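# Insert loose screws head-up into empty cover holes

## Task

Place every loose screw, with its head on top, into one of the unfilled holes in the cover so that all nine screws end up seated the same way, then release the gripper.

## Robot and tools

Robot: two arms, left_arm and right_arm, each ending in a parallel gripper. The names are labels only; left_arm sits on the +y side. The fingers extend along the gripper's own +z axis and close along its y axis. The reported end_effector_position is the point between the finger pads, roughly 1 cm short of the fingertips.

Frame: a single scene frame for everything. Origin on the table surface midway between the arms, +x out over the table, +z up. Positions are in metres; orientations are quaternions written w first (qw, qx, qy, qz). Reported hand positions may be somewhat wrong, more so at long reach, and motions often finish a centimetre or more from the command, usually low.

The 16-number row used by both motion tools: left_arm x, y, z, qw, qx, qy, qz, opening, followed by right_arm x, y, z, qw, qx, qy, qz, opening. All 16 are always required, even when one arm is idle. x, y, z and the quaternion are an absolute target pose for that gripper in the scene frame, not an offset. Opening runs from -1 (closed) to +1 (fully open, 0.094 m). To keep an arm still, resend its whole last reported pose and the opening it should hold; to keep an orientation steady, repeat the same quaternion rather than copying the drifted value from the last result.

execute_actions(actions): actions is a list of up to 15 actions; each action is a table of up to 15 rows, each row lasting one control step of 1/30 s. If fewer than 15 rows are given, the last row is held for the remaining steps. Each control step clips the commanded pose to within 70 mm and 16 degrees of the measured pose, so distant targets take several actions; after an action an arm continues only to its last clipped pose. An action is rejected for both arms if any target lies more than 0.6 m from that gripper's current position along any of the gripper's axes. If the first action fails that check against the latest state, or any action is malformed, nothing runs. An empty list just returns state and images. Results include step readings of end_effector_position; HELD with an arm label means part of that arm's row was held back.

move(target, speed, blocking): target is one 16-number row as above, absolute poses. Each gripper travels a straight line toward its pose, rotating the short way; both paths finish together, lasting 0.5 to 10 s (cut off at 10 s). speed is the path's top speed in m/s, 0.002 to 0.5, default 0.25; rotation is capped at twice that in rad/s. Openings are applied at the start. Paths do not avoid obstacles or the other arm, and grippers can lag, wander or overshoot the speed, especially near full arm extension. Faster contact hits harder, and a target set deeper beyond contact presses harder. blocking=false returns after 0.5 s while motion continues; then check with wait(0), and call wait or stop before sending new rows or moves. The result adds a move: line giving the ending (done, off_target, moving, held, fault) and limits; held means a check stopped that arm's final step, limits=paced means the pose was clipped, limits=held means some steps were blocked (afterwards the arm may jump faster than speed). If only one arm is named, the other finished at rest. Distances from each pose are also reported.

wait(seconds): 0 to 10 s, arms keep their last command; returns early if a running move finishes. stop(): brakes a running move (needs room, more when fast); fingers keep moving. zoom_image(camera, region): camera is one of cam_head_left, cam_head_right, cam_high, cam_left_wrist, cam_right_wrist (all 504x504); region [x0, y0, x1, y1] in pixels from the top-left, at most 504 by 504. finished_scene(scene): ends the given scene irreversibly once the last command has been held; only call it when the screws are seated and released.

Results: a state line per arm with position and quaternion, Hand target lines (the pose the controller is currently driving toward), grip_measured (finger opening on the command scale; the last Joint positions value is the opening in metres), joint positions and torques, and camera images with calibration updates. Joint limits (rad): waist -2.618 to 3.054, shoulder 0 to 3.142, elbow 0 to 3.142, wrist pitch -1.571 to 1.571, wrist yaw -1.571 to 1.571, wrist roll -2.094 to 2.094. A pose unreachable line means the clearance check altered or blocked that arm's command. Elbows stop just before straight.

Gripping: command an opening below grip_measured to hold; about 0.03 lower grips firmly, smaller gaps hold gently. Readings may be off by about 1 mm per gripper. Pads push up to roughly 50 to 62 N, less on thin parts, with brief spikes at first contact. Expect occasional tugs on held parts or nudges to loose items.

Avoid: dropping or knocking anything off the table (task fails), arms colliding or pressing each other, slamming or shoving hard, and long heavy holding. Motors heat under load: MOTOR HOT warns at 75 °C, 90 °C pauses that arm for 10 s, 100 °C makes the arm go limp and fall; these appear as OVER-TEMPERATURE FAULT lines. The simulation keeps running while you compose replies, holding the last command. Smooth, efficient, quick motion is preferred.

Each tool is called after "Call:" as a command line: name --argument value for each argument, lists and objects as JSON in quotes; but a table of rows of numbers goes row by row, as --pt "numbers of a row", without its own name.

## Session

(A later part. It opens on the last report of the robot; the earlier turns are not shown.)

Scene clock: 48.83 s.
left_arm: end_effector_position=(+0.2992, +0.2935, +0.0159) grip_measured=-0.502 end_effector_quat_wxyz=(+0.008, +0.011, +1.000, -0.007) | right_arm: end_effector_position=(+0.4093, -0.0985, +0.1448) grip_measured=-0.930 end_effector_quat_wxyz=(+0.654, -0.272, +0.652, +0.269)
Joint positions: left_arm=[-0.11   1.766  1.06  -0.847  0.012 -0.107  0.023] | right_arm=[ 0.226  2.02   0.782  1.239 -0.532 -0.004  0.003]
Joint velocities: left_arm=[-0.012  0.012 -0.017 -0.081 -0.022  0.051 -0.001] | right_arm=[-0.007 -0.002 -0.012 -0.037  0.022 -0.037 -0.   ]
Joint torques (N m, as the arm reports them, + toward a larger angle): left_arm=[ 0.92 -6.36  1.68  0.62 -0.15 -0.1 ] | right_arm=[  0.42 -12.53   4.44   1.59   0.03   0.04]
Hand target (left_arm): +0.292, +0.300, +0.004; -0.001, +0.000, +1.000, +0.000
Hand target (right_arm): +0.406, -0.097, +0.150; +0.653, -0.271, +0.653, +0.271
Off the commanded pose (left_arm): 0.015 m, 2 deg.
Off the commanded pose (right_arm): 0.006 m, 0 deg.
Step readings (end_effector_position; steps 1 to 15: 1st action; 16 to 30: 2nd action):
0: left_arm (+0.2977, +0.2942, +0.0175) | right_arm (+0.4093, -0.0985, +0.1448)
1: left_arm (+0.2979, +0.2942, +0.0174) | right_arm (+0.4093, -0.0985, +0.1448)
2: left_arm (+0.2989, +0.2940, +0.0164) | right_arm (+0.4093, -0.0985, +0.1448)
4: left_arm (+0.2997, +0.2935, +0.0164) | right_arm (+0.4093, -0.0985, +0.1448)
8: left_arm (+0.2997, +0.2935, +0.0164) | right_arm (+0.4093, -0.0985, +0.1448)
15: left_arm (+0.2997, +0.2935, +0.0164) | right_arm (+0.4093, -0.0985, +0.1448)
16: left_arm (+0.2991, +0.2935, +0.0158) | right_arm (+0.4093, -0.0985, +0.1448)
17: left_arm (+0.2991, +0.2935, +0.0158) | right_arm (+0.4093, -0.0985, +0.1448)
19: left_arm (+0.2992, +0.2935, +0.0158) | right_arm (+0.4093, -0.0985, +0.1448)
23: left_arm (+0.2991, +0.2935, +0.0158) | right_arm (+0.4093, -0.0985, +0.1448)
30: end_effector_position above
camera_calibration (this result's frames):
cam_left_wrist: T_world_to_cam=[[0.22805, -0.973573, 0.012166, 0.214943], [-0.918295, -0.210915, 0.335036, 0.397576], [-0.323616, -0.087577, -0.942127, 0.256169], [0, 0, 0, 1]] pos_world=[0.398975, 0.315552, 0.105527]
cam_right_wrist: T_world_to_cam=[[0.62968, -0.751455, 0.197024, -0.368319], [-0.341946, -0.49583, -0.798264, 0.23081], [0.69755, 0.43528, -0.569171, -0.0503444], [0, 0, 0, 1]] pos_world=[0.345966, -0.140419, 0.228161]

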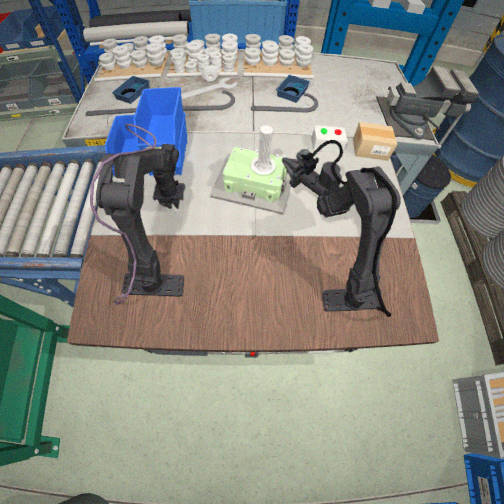

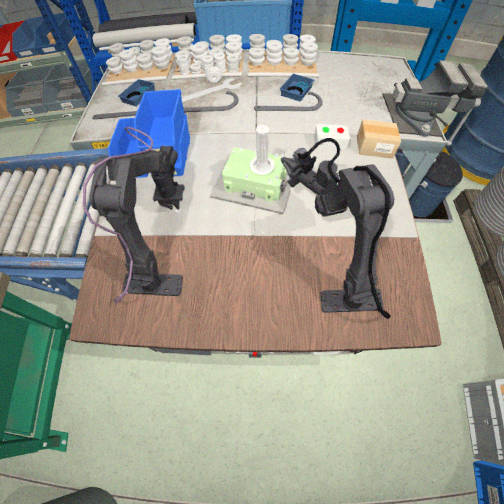

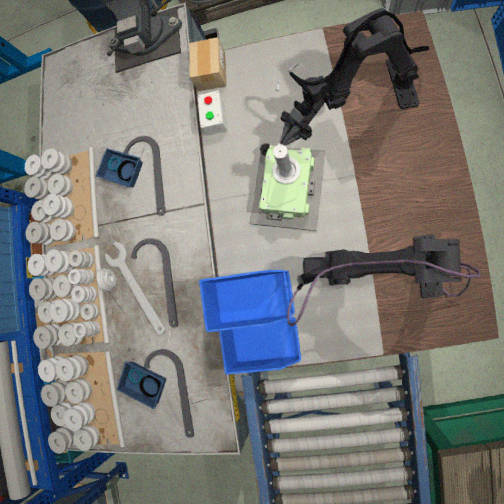

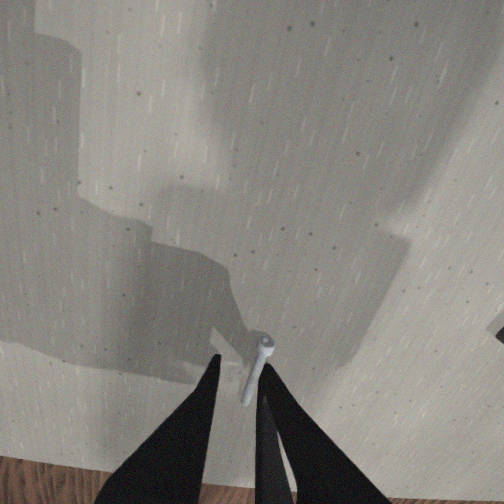

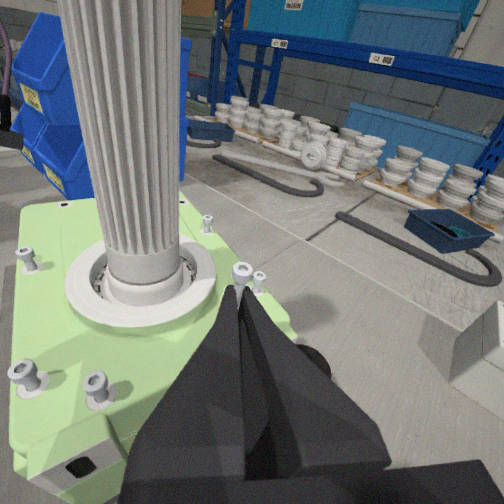

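Call:
execute_actions --actions '[[[0.30,0.295,0.004,0,0,1,0,-1, 0.406,-0.097,0.15,0.653,-0.271,0.653,0.271,-1]],[[0.30,0.295,0.004,0,0,1,0,-1, 0.406,-0.097,0.15,0.653,-0.271,0.653,0.271,-1]],[[0.30,0.295,0.07,0,0,1,0,-1, 0.406,-0.097,0.15,0.653,-0.271,0.653,0.271,-1]]]'

Call:
move --target '[0.33,0.2,0.2,0.683,0.183,0.683,-0.183,-1, 0.406,-0.097,0.15,0.653,-0.271,0.653,0.271,-1]'

Call:
move --target '[0.399,0.092,0.16,0.683,0.183,0.683,-0.183,-1, 0.406,-0.097,0.15,0.653,-0.271,0.653,0.271,-1]' --speed 0.1

Call:
zoom_image --camera "cam_right_wrist" --region '[0, 100, 140, 240]'

Call:
zoom_image --camera "cam_high" --region '[240, 120, 340, 240]'

Scene clock: 50.57 s.
left_arm: end_effector_position=(+0.2986, +0.2972, +0.0626) grip_measured=-0.938 end_effector_quat_wxyz=(-0.003, +0.004, +1.000, +0.003) | right_arm: end_effector_position=(+0.4093, -0.0985, +0.1448) grip_measured=-0.930 end_effector_quat_wxyz=(+0.654, -0.272, +0.652, +0.269)
Joint positions: left_arm=[-0.109  1.719  1.202 -1.061 -0.006 -0.119  0.003] | right_arm=[ 0.226  2.02   0.782  1.239 -0.532 -0.004  0.003]
Joint velocities: left_arm=[-0.007  0.002 -0.002 -0.051 -0.007  0.037 -0.001] | right_arm=[-0.012  0.002  0.002 -0.037  0.007 -0.037  0.   ]
Joint torques (N m, as the arm reports them, + toward a larger angle): left_arm=[-0.27 -7.52  6.54  0.17  0.05 -0.11] | right_arm=[  0.45 -12.51   4.44   1.59   0.04   0.05]
Hand target (left_arm): +0.300, +0.295, +0.070; -0.000, +0.000, +1.000, -0.000
Hand target (right_arm): +0.406, -0.097, +0.150; +0.653, -0.271, +0.653, +0.271
Off the commanded pose (left_arm): 0.008 m, 1 deg.
Off the commanded pose (right_arm): 0.006 m, 0 deg.
Step readings (end_effector_position; steps 1 to 15: 1st action; 16 to 30: 2nd action; 31 to 45: 3rd action):
0: left_arm (+0.2992, +0.2935, +0.0159) | right_arm (+0.4093, -0.0985, +0.1448)
1: left_arm (+0.2994, +0.2948, +0.0159) | right_arm (+0.4093, -0.0985, +0.1448)
2: left_arm (+0.2996, +0.2968, +0.0159) | right_arm (+0.4093, -0.0985, +0.1448)
4: left_arm (+0.2998, +0.2970, +0.0159) | right_arm (+0.4093, -0.0985, +0.1448)
8: left_arm (+0.2998, +0.2970, +0.0159) | right_arm (+0.4093, -0.0985, +0.1448)
15: left_arm (+0.2998, +0.2970, +0.0159) | right_arm (+0.4093, -0.0985, +0.1448)
16: left_arm (+0.2998, +0.2970, +0.0159) | right_arm (+0.4093, -0.0985, +0.1448)
17: left_arm (+0.2998, +0.2970, +0.0159) | right_arm (+0.4093, -0.0985, +0.1448)
19: left_arm (+0.2998, +0.2970, +0.0159) | right_arm (+0.4093, -0.0985, +0.1448)
23: left_arm (+0.2998, +0.2970, +0.0159) | right_arm (+0.4093, -0.0985, +0.1448)
30: left_arm (+0.2998, +0.2970, +0.0159) | right_arm (+0.4093, -0.0985, +0.1448)
31: left_arm (+0.2991, +0.2971, +0.0200) | right_arm (+0.4093, -0.0985, +0.1448)
32: left_arm (+0.2971, +0.2974, +0.0260) | right_arm (+0.4093, -0.0985, +0.1448)
34: left_arm (+0.3025, +0.2967, +0.0427) | right_arm (+0.4093, -0.0985, +0.1448)
38: left_arm (+0.3096, +0.2958, +0.0622) | right_arm (+0.4093, -0.0985, +0.1448)
45: end_effector_position above
camera_calibration (this result's frames):
cam_left_wrist: T_world_to_cam=[[0.240742, -0.970499, -0.0132443, 0.214935], [-0.907882, -0.229992, 0.350506, 0.383775], [-0.343211, -0.0723571, -0.936467, 0.301262], [0, 0, 0, 1]] pos_world=[0.400075, 0.318658, 0.150453]
cam_right_wrist: T_world_to_cam=[[0.62968, -0.751455, 0.197024, -0.368319], [-0.341946, -0.49583, -0.798264, 0.23081], [0.69755, 0.43528, -0.569171, -0.0503444], [0, 0, 0, 1]] pos_world=[0.345966, -0.140419, 0.228161]

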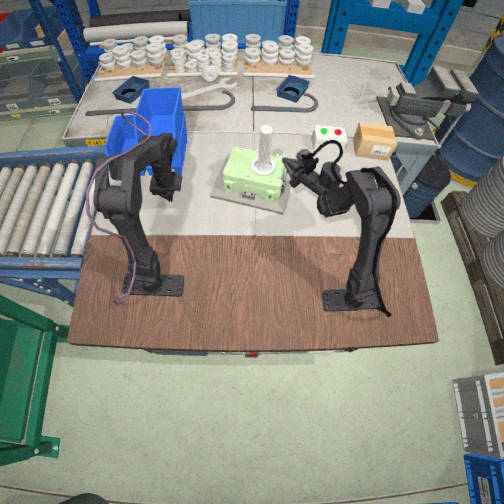

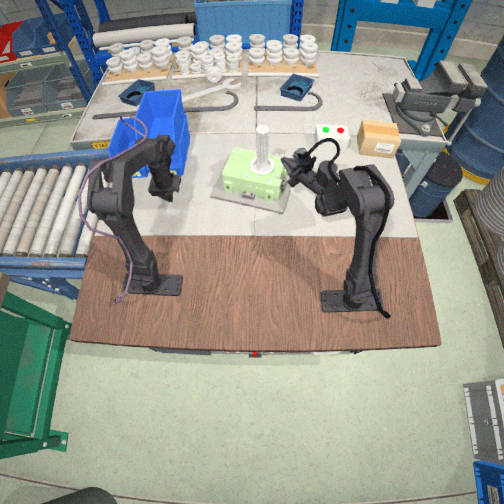

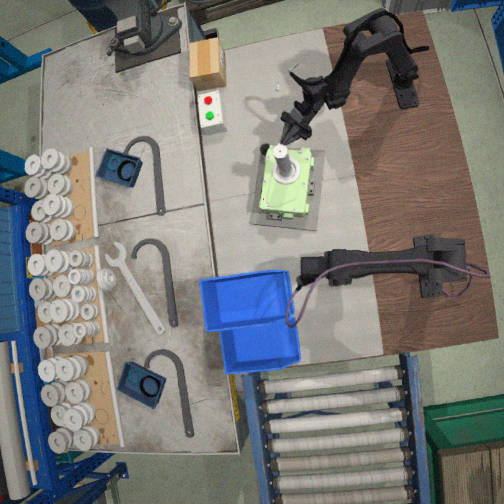

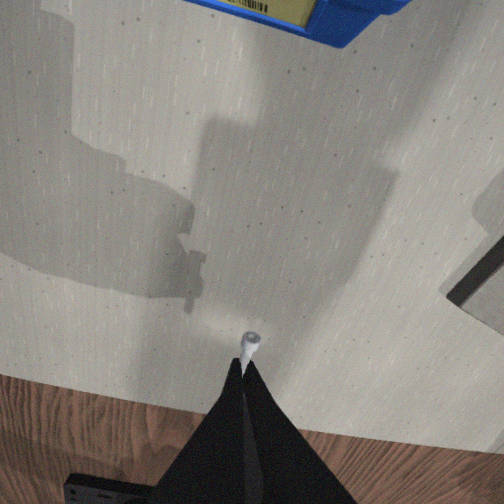

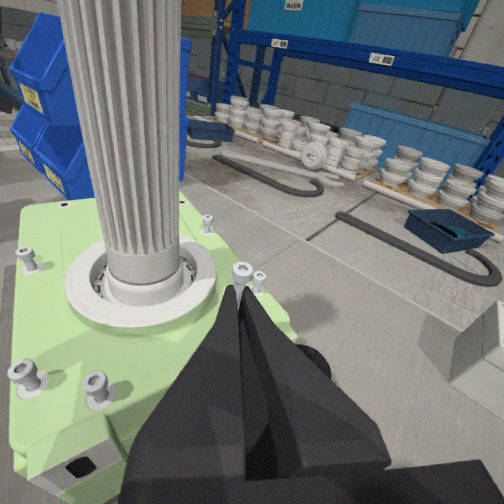

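Scene clock: 54.67 s.
left_arm: end_effector_position=(+0.3333, +0.2050, +0.2075) grip_measured=-0.938 end_effector_quat_wxyz=(+0.690, +0.168, +0.681, -0.178) | right_arm: end_effector_position=(+0.4093, -0.0985, +0.1448) grip_measured=-0.930 end_effector_quat_wxyz=(+0.654, -0.272, +0.652, +0.269)
Joint positions: left_arm=[-0.232  1.151  0.242  0.925  0.243 -0.015  0.003] | right_arm=[ 0.226  2.02   0.782  1.239 -0.532 -0.004  0.003]
Joint velocities: left_arm=[ 0.017 -0.017  0.002  0.022 -0.007  0.007 -0.001] | right_arm=[-0.007 -0.017  0.007  0.007  0.066  0.081  0.   ]
Joint torques (N m, as the arm reports them, + toward a larger angle): left_arm=[-0.86 -1.86  4.27  2.11  0.13  0.05] | right_arm=[  0.44 -12.51   4.42   1.6    0.04   0.05]
Hand target (left_arm): +0.330, +0.200, +0.200; +0.684, +0.178, +0.683, -0.182
Hand target (right_arm): +0.406, -0.097, +0.150; +0.653, -0.271, +0.653, +0.271
Off the commanded pose (left_arm): 0.010 m, 2 deg.
Off the commanded pose (right_arm): 0.006 m, 0 deg.
move: done
camera_calibration (this result's frames):
cam_left_wrist: T_world_to_cam=[[-0.456647, -0.851086, 0.259087, 0.27048], [-0.407977, -0.0584635, -0.911118, 0.403266], [0.790587, -0.521761, -0.320526, 0.0286112], [0, 0, 0, 1]] pos_world=[0.265417, 0.268706, 0.306516]
cam_right_wrist: T_world_to_cam=[[0.62968, -0.751455, 0.197024, -0.368319], [-0.341946, -0.49583, -0.798264, 0.23081], [0.69755, 0.43528, -0.569171, -0.0503444], [0, 0, 0, 1]] pos_world=[0.345966, -0.140419, 0.228161]

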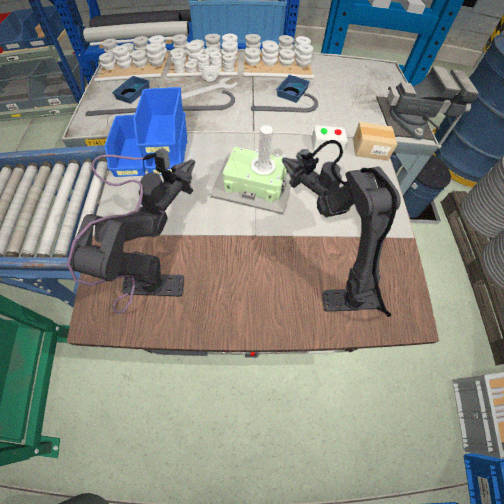

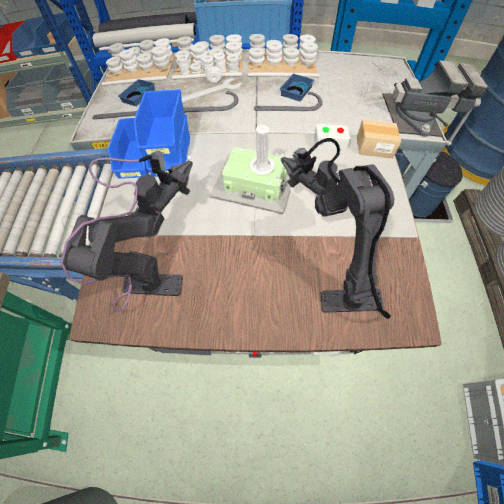

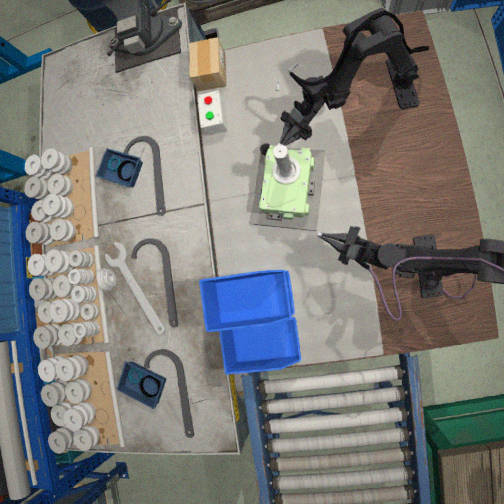

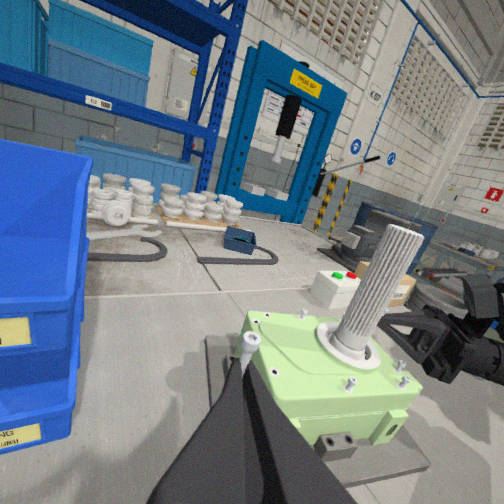

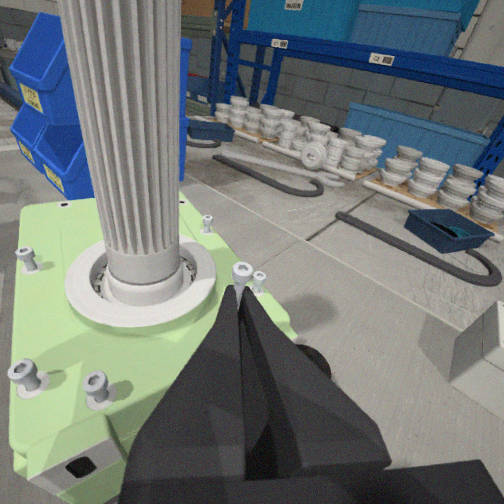

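Scene clock: 56.50 s.
left_arm: end_effector_position=(+0.3940, +0.0980, +0.1520) grip_measured=-0.938 end_effector_quat_wxyz=(+0.671, +0.182, +0.694, -0.186) | right_arm: end_effector_position=(+0.4093, -0.0985, +0.1448) grip_measured=-0.930 end_effector_quat_wxyz=(+0.654, -0.272, +0.652, +0.269)
Joint positions: left_arm=[-0.533  1.798  0.529  1.238 -0.024 -0.014  0.003] | right_arm=[ 0.226  2.02   0.782  1.239 -0.532 -0.004  0.003]
Joint velocities: left_arm=[-0.022 -0.002  0.007  0.022 -0.066 -0.037  0.   ] | right_arm=[-0.002  0.002  0.002  0.007  0.051  0.037  0.   ]
Joint torques (N m, as the arm reports them, + toward a larger angle): left_arm=[-0.88 -5.92  6.3   2.13 -0.15  0.08] | right_arm=[  0.47 -12.52   4.44   1.6    0.03   0.05]
Hand target (left_arm): +0.398, +0.093, +0.161; +0.683, +0.183, +0.683, -0.183
Hand target (right_arm): +0.406, -0.097, +0.150; +0.653, -0.271, +0.653, +0.271
Off the commanded pose (left_arm): 0.011 m, 2 deg.
Off the commanded pose (right_arm): 0.006 m, 0 deg.
move: off_target (left_arm)
camera_calibration (this result's frames):
cam_left_wrist: T_world_to_cam=[[-0.47349, -0.84106, 0.261582, 0.226775], [-0.448129, -0.0256408, -0.893601, 0.381193], [0.758279, -0.540334, -0.364763, -0.0717046], [0, 0, 0, 1]] pos_world=[0.332572, 0.161761, 0.255159]
cam_right_wrist: T_world_to_cam=[[0.62968, -0.751455, 0.197024, -0.368319], [-0.341946, -0.49583, -0.798264, 0.23081], [0.69755, 0.43528, -0.569171, -0.0503444], [0, 0, 0, 1]] pos_world=[0.345966, -0.140419, 0.228161]

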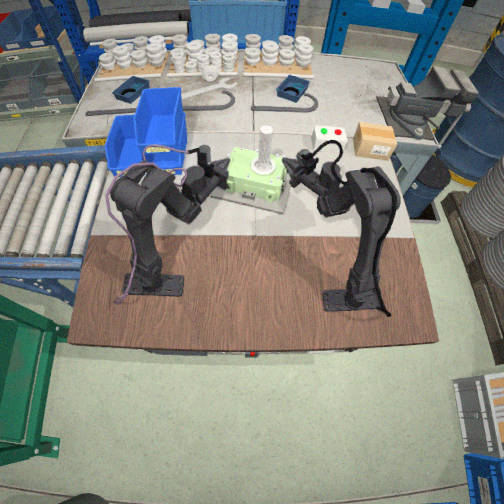

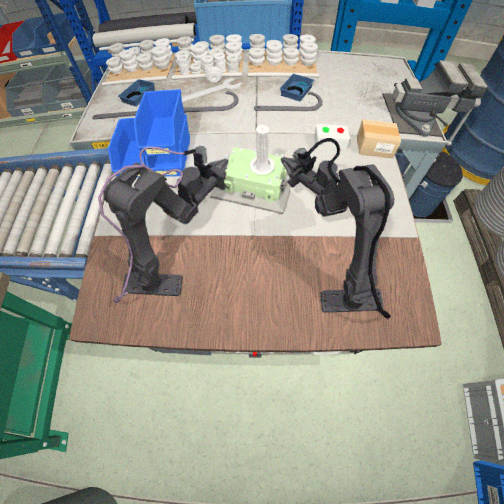

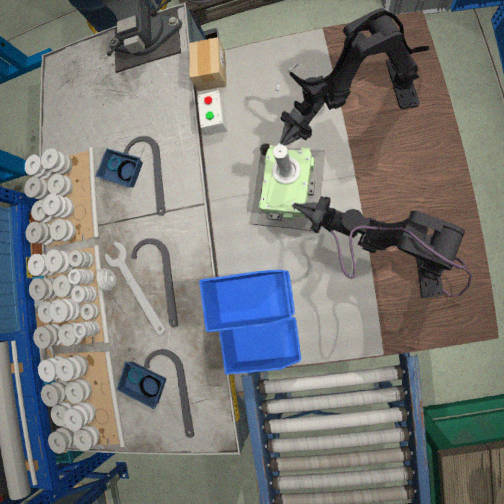

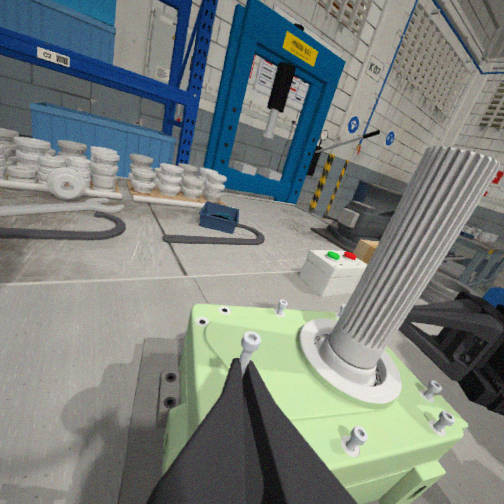

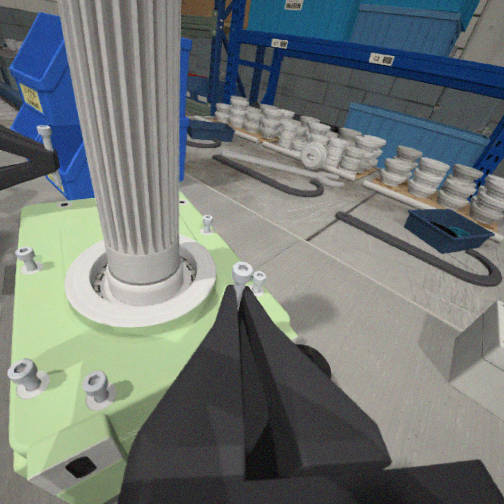

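Region (0, 100, 140, 240) of cam_right_wrist's 504x504 image, scaled by 3.600, with more detail than that image has.

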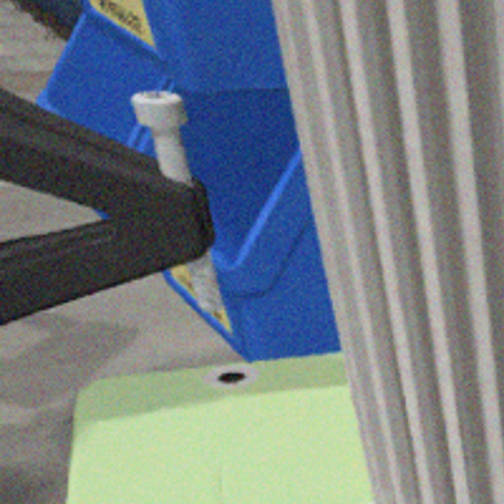

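Region (240, 120, 340, 240) of cam_high's 504x504 image, scaled by 4.200, with more detail than that image has.

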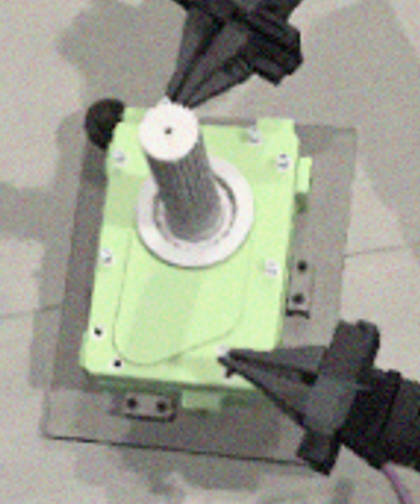

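Axis points at the hole. Descend.

Call:
move --target '[0.396,0.097,0.118,0.683,0.183,0.683,-0.183,-1, 0.406,-0.097,0.15,0.653,-0.271,0.653,0.271,-1]' --speed 0.03

Call:
zoom_image --camera "cam_right_wrist" --region '[0, 100, 140, 240]'

Scene clock: 58.00 s.
left_arm: end_effector_position=(+0.3977, +0.0958, +0.1336) grip_measured=-0.938 end_effector_quat_wxyz=(+0.696, +0.175, +0.670, -0.193) | right_arm: end_effector_position=(+0.4093, -0.0985, +0.1448) grip_measured=-0.930 end_effector_quat_wxyz=(+0.654, -0.272, +0.652, +0.269)
Joint positions: left_arm=[-0.533  1.988  0.529  1.501 -0.025 -0.013  0.003] | right_arm=[ 0.226  2.02   0.782  1.239 -0.532 -0.004  0.003]
Joint velocities: left_arm=[ 0.002 -0.017 -0.007  0.007 -0.022 -0.066  0.   ] | right_arm=[-0.032 -0.007 -0.002 -0.007  0.007  0.051 -0.001]
Joint torques (N m, as the arm reports them, + toward a larger angle): left_arm=[-0.08 -5.86  2.5   1.83 -0.06  0.07] | right_arm=[  0.44 -12.51   4.43   1.59   0.04   0.04]
Hand target (left_arm): +0.396, +0.097, +0.119; +0.683, +0.183, +0.683, -0.183
Hand target (right_arm): +0.406, -0.097, +0.150; +0.653, -0.271, +0.653, +0.271
Off the commanded pose (left_arm): 0.016 m, 3 deg.
Off the commanded pose (right_arm): 0.006 m, 0 deg.
move: off_target (left_arm)
camera_calibration (this result's frames):
cam_left_wrist: T_world_to_cam=[[-0.489232, -0.83159, 0.262888, 0.236744], [-0.391497, -0.0599543, -0.918224, 0.350398], [0.779347, -0.552145, -0.296233, -0.0987944], [0, 0, 0, 1]] pos_world=[0.329998, 0.163333, 0.23024]
cam_right_wrist: T_world_to_cam=[[0.62968, -0.751455, 0.197024, -0.368319], [-0.341946, -0.49583, -0.798264, 0.23081], [0.69755, 0.43528, -0.569171, -0.0503444], [0, 0, 0, 1]] pos_world=[0.345966, -0.140419, 0.228161]

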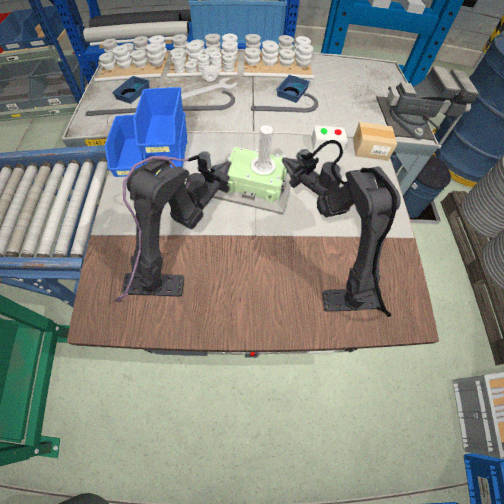

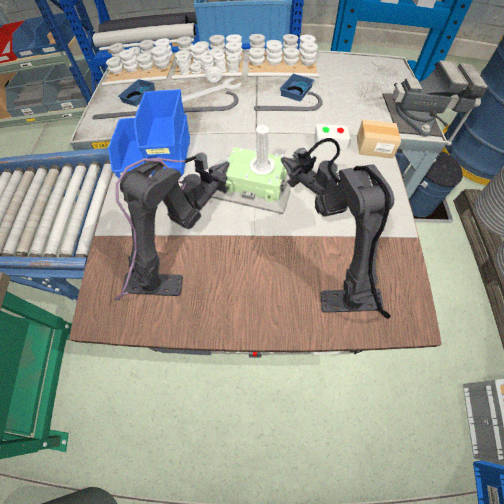

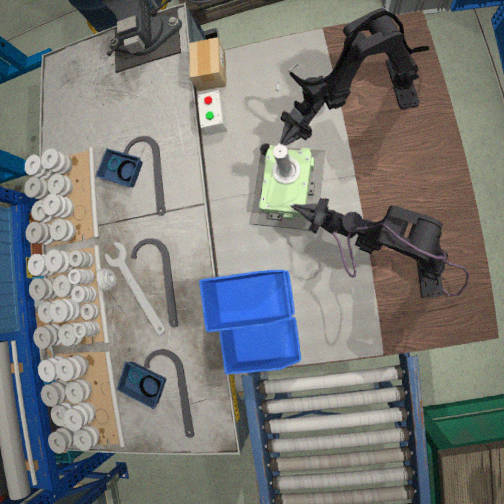

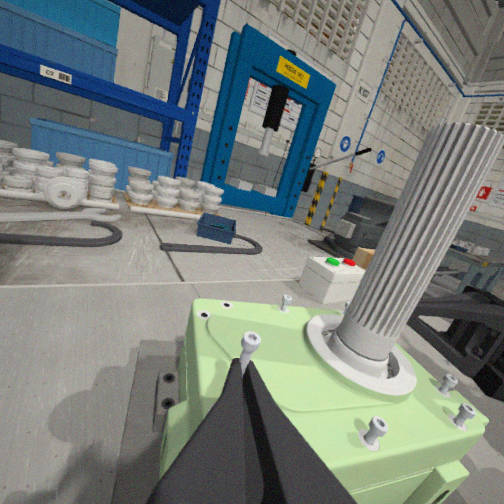

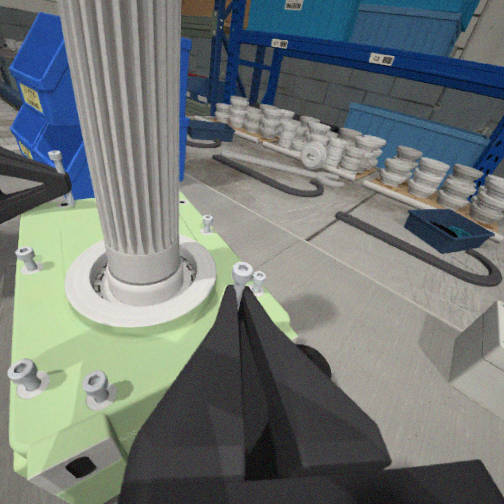

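Region (0, 100, 140, 240) of cam_right_wrist's 504x504 image, scaled by 3.600, with more detail than that image has.

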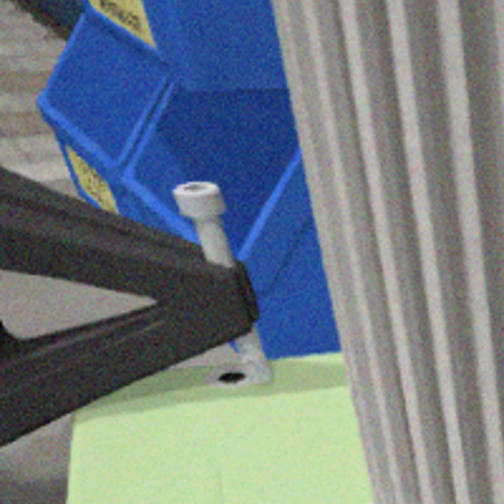

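Overshot ~5 mm. Lift slightly, back, down.

Call:
move --target '[0.388,0.101,0.142,0.683,0.183,0.683,-0.183,-1, 0.406,-0.097,0.15,0.653,-0.271,0.653,0.271,-1]' --speed 0.03

Call:
move --target '[0.388,0.101,0.118,0.683,0.183,0.683,-0.183,-1, 0.406,-0.097,0.15,0.653,-0.271,0.653,0.271,-1]' --speed 0.03

Call:
zoom_image --camera "cam_right_wrist" --region '[0, 100, 140, 240]'

Scene clock: 59.10 s.
left_arm: end_effector_position=(+0.3922, +0.0992, +0.1436) grip_measured=-0.938 end_effector_quat_wxyz=(+0.688, +0.178, +0.678, -0.190) | right_arm: end_effector_position=(+0.4093, -0.0985, +0.1448) grip_measured=-0.930 end_effector_quat_wxyz=(+0.654, -0.272, +0.652, +0.269)
Joint positions: left_arm=[-0.533  1.892  0.505  1.404 -0.025 -0.013  0.003] | right_arm=[ 0.226  2.02   0.782  1.239 -0.532 -0.004  0.003]
Joint velocities: left_arm=[-0.007  0.007  0.017 -0.051 -0.007  0.051 -0.   ] | right_arm=[-0.012  0.017  0.002  0.007  0.037 -0.051 -0.001]
Joint torques (N m, as the arm reports them, + toward a larger angle): left_arm=[-0.34 -8.51  2.35  1.82 -0.1   0.09] | right_arm=[  0.45 -12.52   4.44   1.59   0.04   0.05]
Hand target (left_arm): +0.388, +0.101, +0.142; +0.683, +0.183, +0.683, -0.183
Hand target (right_arm): +0.406, -0.097, +0.150; +0.653, -0.271, +0.653, +0.271
Off the commanded pose (left_arm): 0.005 m, 1 deg.
Off the commanded pose (right_arm): 0.006 m, 0 deg.
move: done
camera_calibration (this result's frames):
cam_left_wrist: T_world_to_cam=[[-0.483944, -0.835075, 0.261625, 0.232693], [-0.40987, -0.047848, -0.910888, 0.362569], [0.773178, -0.548051, -0.319116, -0.0843678], [0, 0, 0, 1]] pos_world=[0.326448, 0.165426, 0.242458]
cam_right_wrist: T_world_to_cam=[[0.62968, -0.751455, 0.197024, -0.368319], [-0.341946, -0.49583, -0.798264, 0.23081], [0.69755, 0.43528, -0.569171, -0.0503444], [0, 0, 0, 1]] pos_world=[0.345966, -0.140419, 0.228161]

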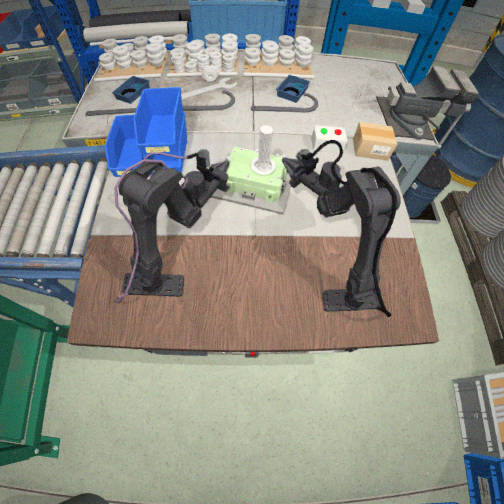

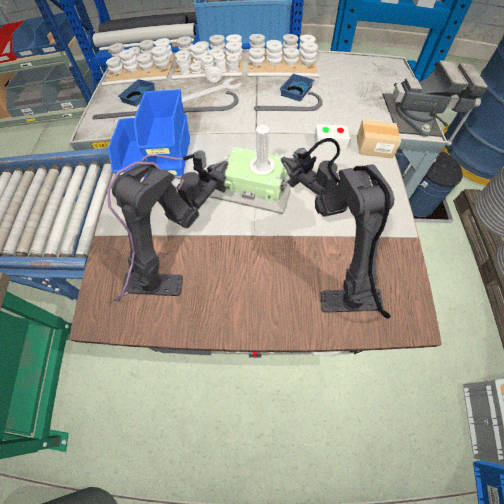

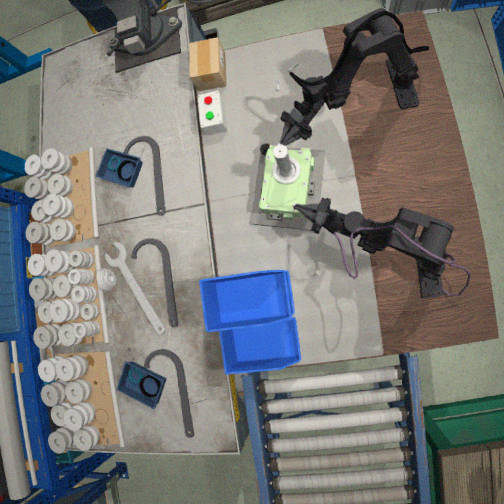

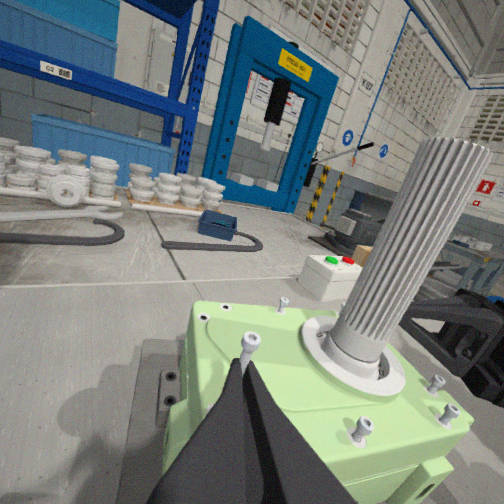

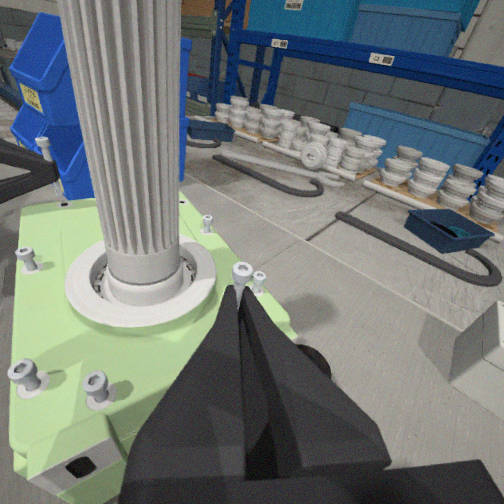

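Scene clock: 60.20 s.
left_arm: end_effector_position=(+0.3930, +0.0987, +0.1316) grip_measured=-0.938 end_effector_quat_wxyz=(+0.693, +0.176, +0.672, -0.192) | right_arm: end_effector_position=(+0.4093, -0.0985, +0.1448) grip_measured=-0.930 end_effector_quat_wxyz=(+0.654, -0.272, +0.652, +0.269)
Joint positions: left_arm=[-0.533  1.978  0.505  1.506 -0.025 -0.013  0.003] | right_arm=[ 0.226  2.02   0.782  1.239 -0.532 -0.004  0.003]
Joint velocities: left_arm=[ 0.012  0.002  0.017  0.037 -0.022  0.022  0.   ] | right_arm=[-0.007  0.012 -0.002 -0.022  0.022 -0.022 -0.   ]
Joint torques (N m, as the arm reports them, + toward a larger angle): left_arm=[-0.32 -6.08  1.51  2.02 -0.09  0.08] | right_arm=[  0.44 -12.51   4.43   1.6    0.04   0.05]
Hand target (left_arm): +0.388, +0.101, +0.118; +0.683, +0.183, +0.683, -0.183
Hand target (right_arm): +0.406, -0.097, +0.150; +0.653, -0.271, +0.653, +0.271
Off the commanded pose (left_arm): 0.015 m, 2 deg.
Off the commanded pose (right_arm): 0.006 m, 0 deg.
move: off_target (left_arm)
camera_calibration (this result's frames):
cam_left_wrist: T_world_to_cam=[[-0.487603, -0.832826, 0.262001, 0.236968], [-0.397105, -0.0556962, -0.916082, 0.348414], [0.777529, -0.550726, -0.303562, -0.0926039], [0, 0, 0, 1]] pos_world=[0.325906, 0.165759, 0.228979]
cam_right_wrist: T_world_to_cam=[[0.62968, -0.751455, 0.197024, -0.368319], [-0.341946, -0.49583, -0.798264, 0.23081], [0.69755, 0.43528, -0.569171, -0.0503444], [0, 0, 0, 1]] pos_world=[0.345966, -0.140419, 0.228161]

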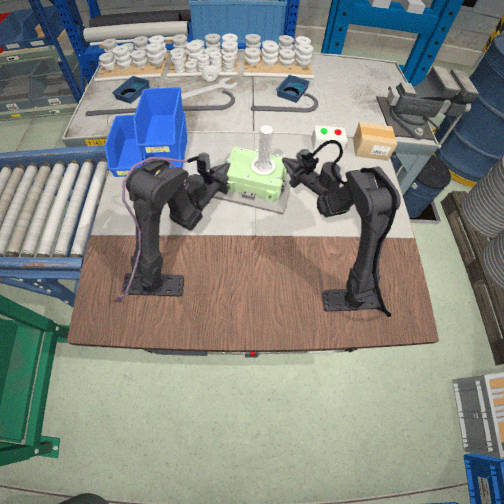

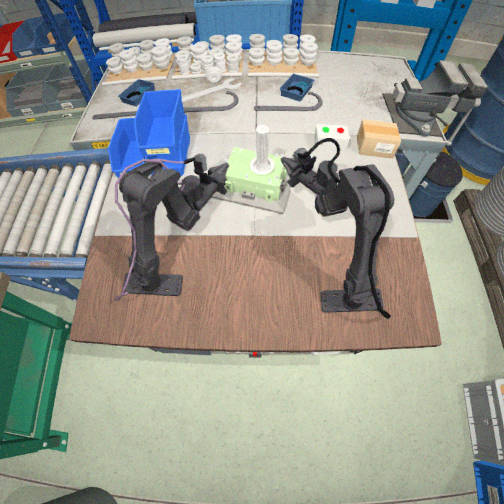

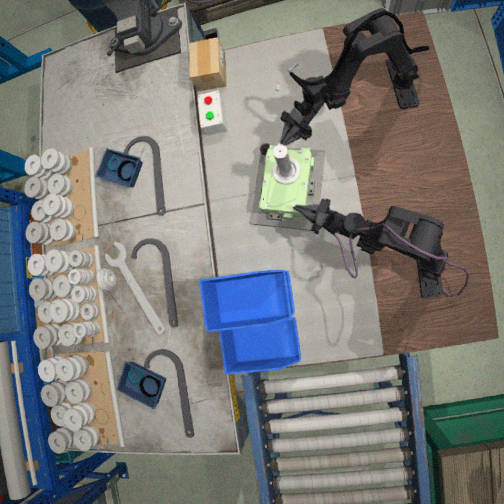

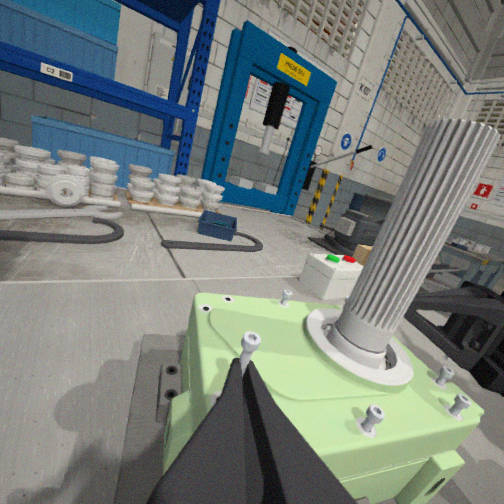

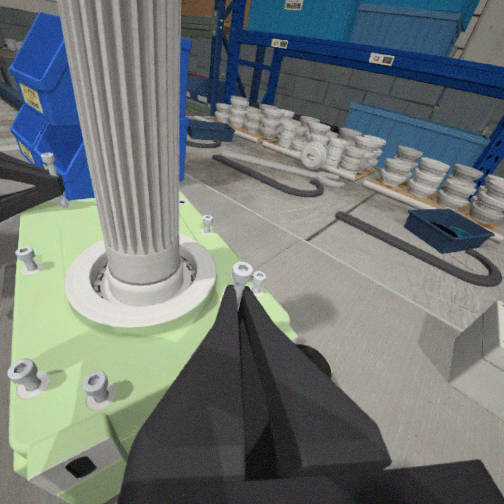

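Region (0, 100, 140, 240) of cam_right_wrist's 504x504 image, scaled by 3.600, with more detail than that image has.

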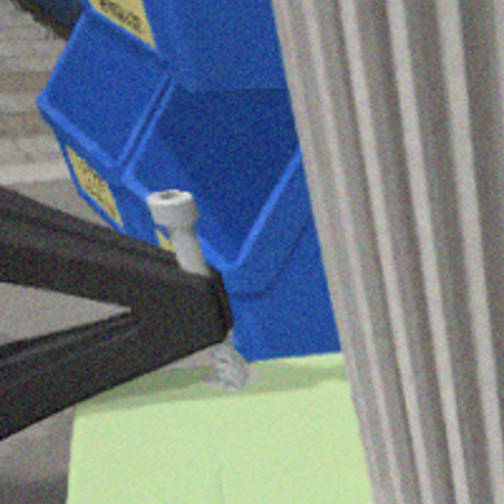

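Call:
move --target '[0.394,0.098,0.108,0.683,0.183,0.683,-0.183,-1, 0.406,-0.097,0.15,0.653,-0.271,0.653,0.271,-1]' --speed 0.03

Call:
zoom_image --camera "cam_right_wrist" --region '[0, 100, 140, 240]'

Scene clock: 61.37 s.
left_arm: end_effector_position=(+0.3928, +0.0989, +0.1315) grip_measured=-0.938 end_effector_quat_wxyz=(+0.703, +0.173, +0.662, -0.195) | right_arm: end_effector_position=(+0.4093, -0.0985, +0.1448) grip_measured=-0.930 end_effector_quat_wxyz=(+0.654, -0.272, +0.652, +0.269)
Joint positions: left_arm=[-0.533  2.018  0.505  1.578 -0.025 -0.013  0.003] | right_arm=[ 0.226  2.02   0.782  1.239 -0.532 -0.004  0.003]
Joint velocities: left_arm=[ 0.007  0.007  0.002  0.022  0.007 -0.022  0.001] | right_arm=[ 0.007  0.007 -0.027 -0.051 -0.066 -0.022 -0.   ]
Joint torques (N m, as the arm reports them, + toward a larger angle): left_arm=[-0.14 -4.57  3.13  1.67 -0.06  0.09] | right_arm=[  0.42 -12.5    4.42   1.6    0.04   0.05]
Hand target (left_arm): +0.393, +0.099, +0.109; +0.683, +0.183, +0.683, -0.183
Hand target (right_arm): +0.406, -0.097, +0.150; +0.653, -0.271, +0.653, +0.271
Off the commanded pose (left_arm): 0.024 m, 4 deg.
Off the commanded pose (right_arm): 0.006 m, 0 deg.
move: off_target (left_arm)
camera_calibration (this result's frames):
cam_left_wrist: T_world_to_cam=[[-0.494421, -0.828634, 0.262515, 0.239201], [-0.37317, -0.0704117, -0.925087, 0.341446], [0.785042, -0.555346, -0.274408, -0.0986432], [0, 0, 0, 1]] pos_world=[0.323122, 0.16747, 0.226005]
cam_right_wrist: T_world_to_cam=[[0.62968, -0.751455, 0.197024, -0.368319], [-0.341946, -0.49583, -0.798264, 0.23081], [0.69755, 0.43528, -0.569171, -0.0503444], [0, 0, 0, 1]] pos_world=[0.345966, -0.140419, 0.228161]

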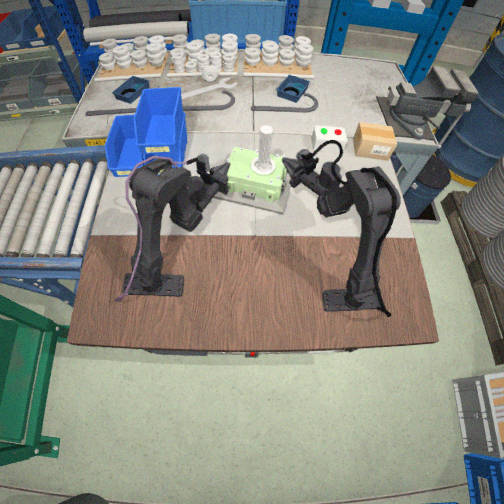

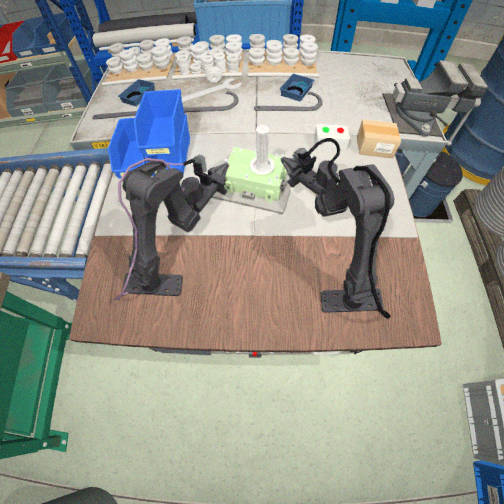

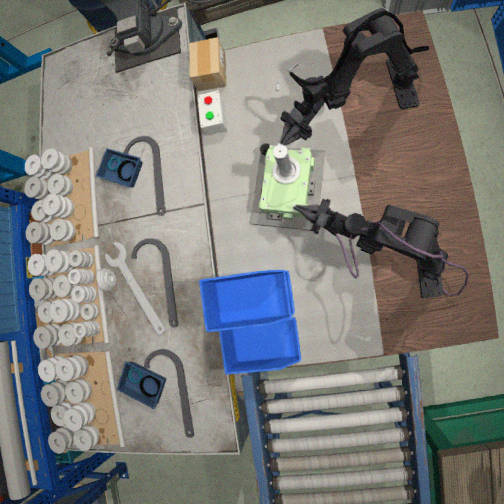

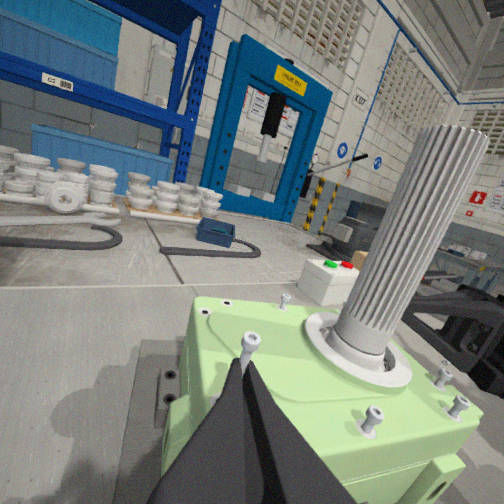

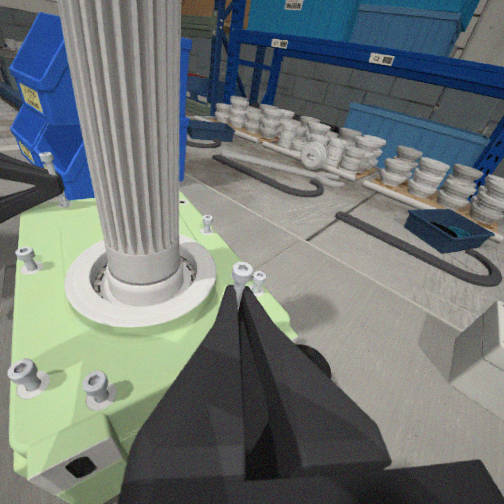

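Region (0, 100, 140, 240) of cam_right_wrist's 504x504 image, scaled by 3.600, with more detail than that image has.

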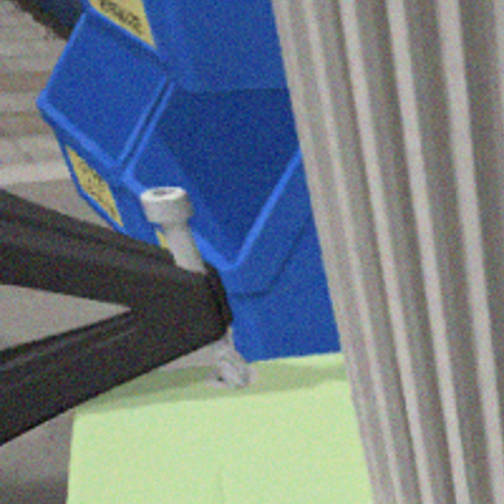

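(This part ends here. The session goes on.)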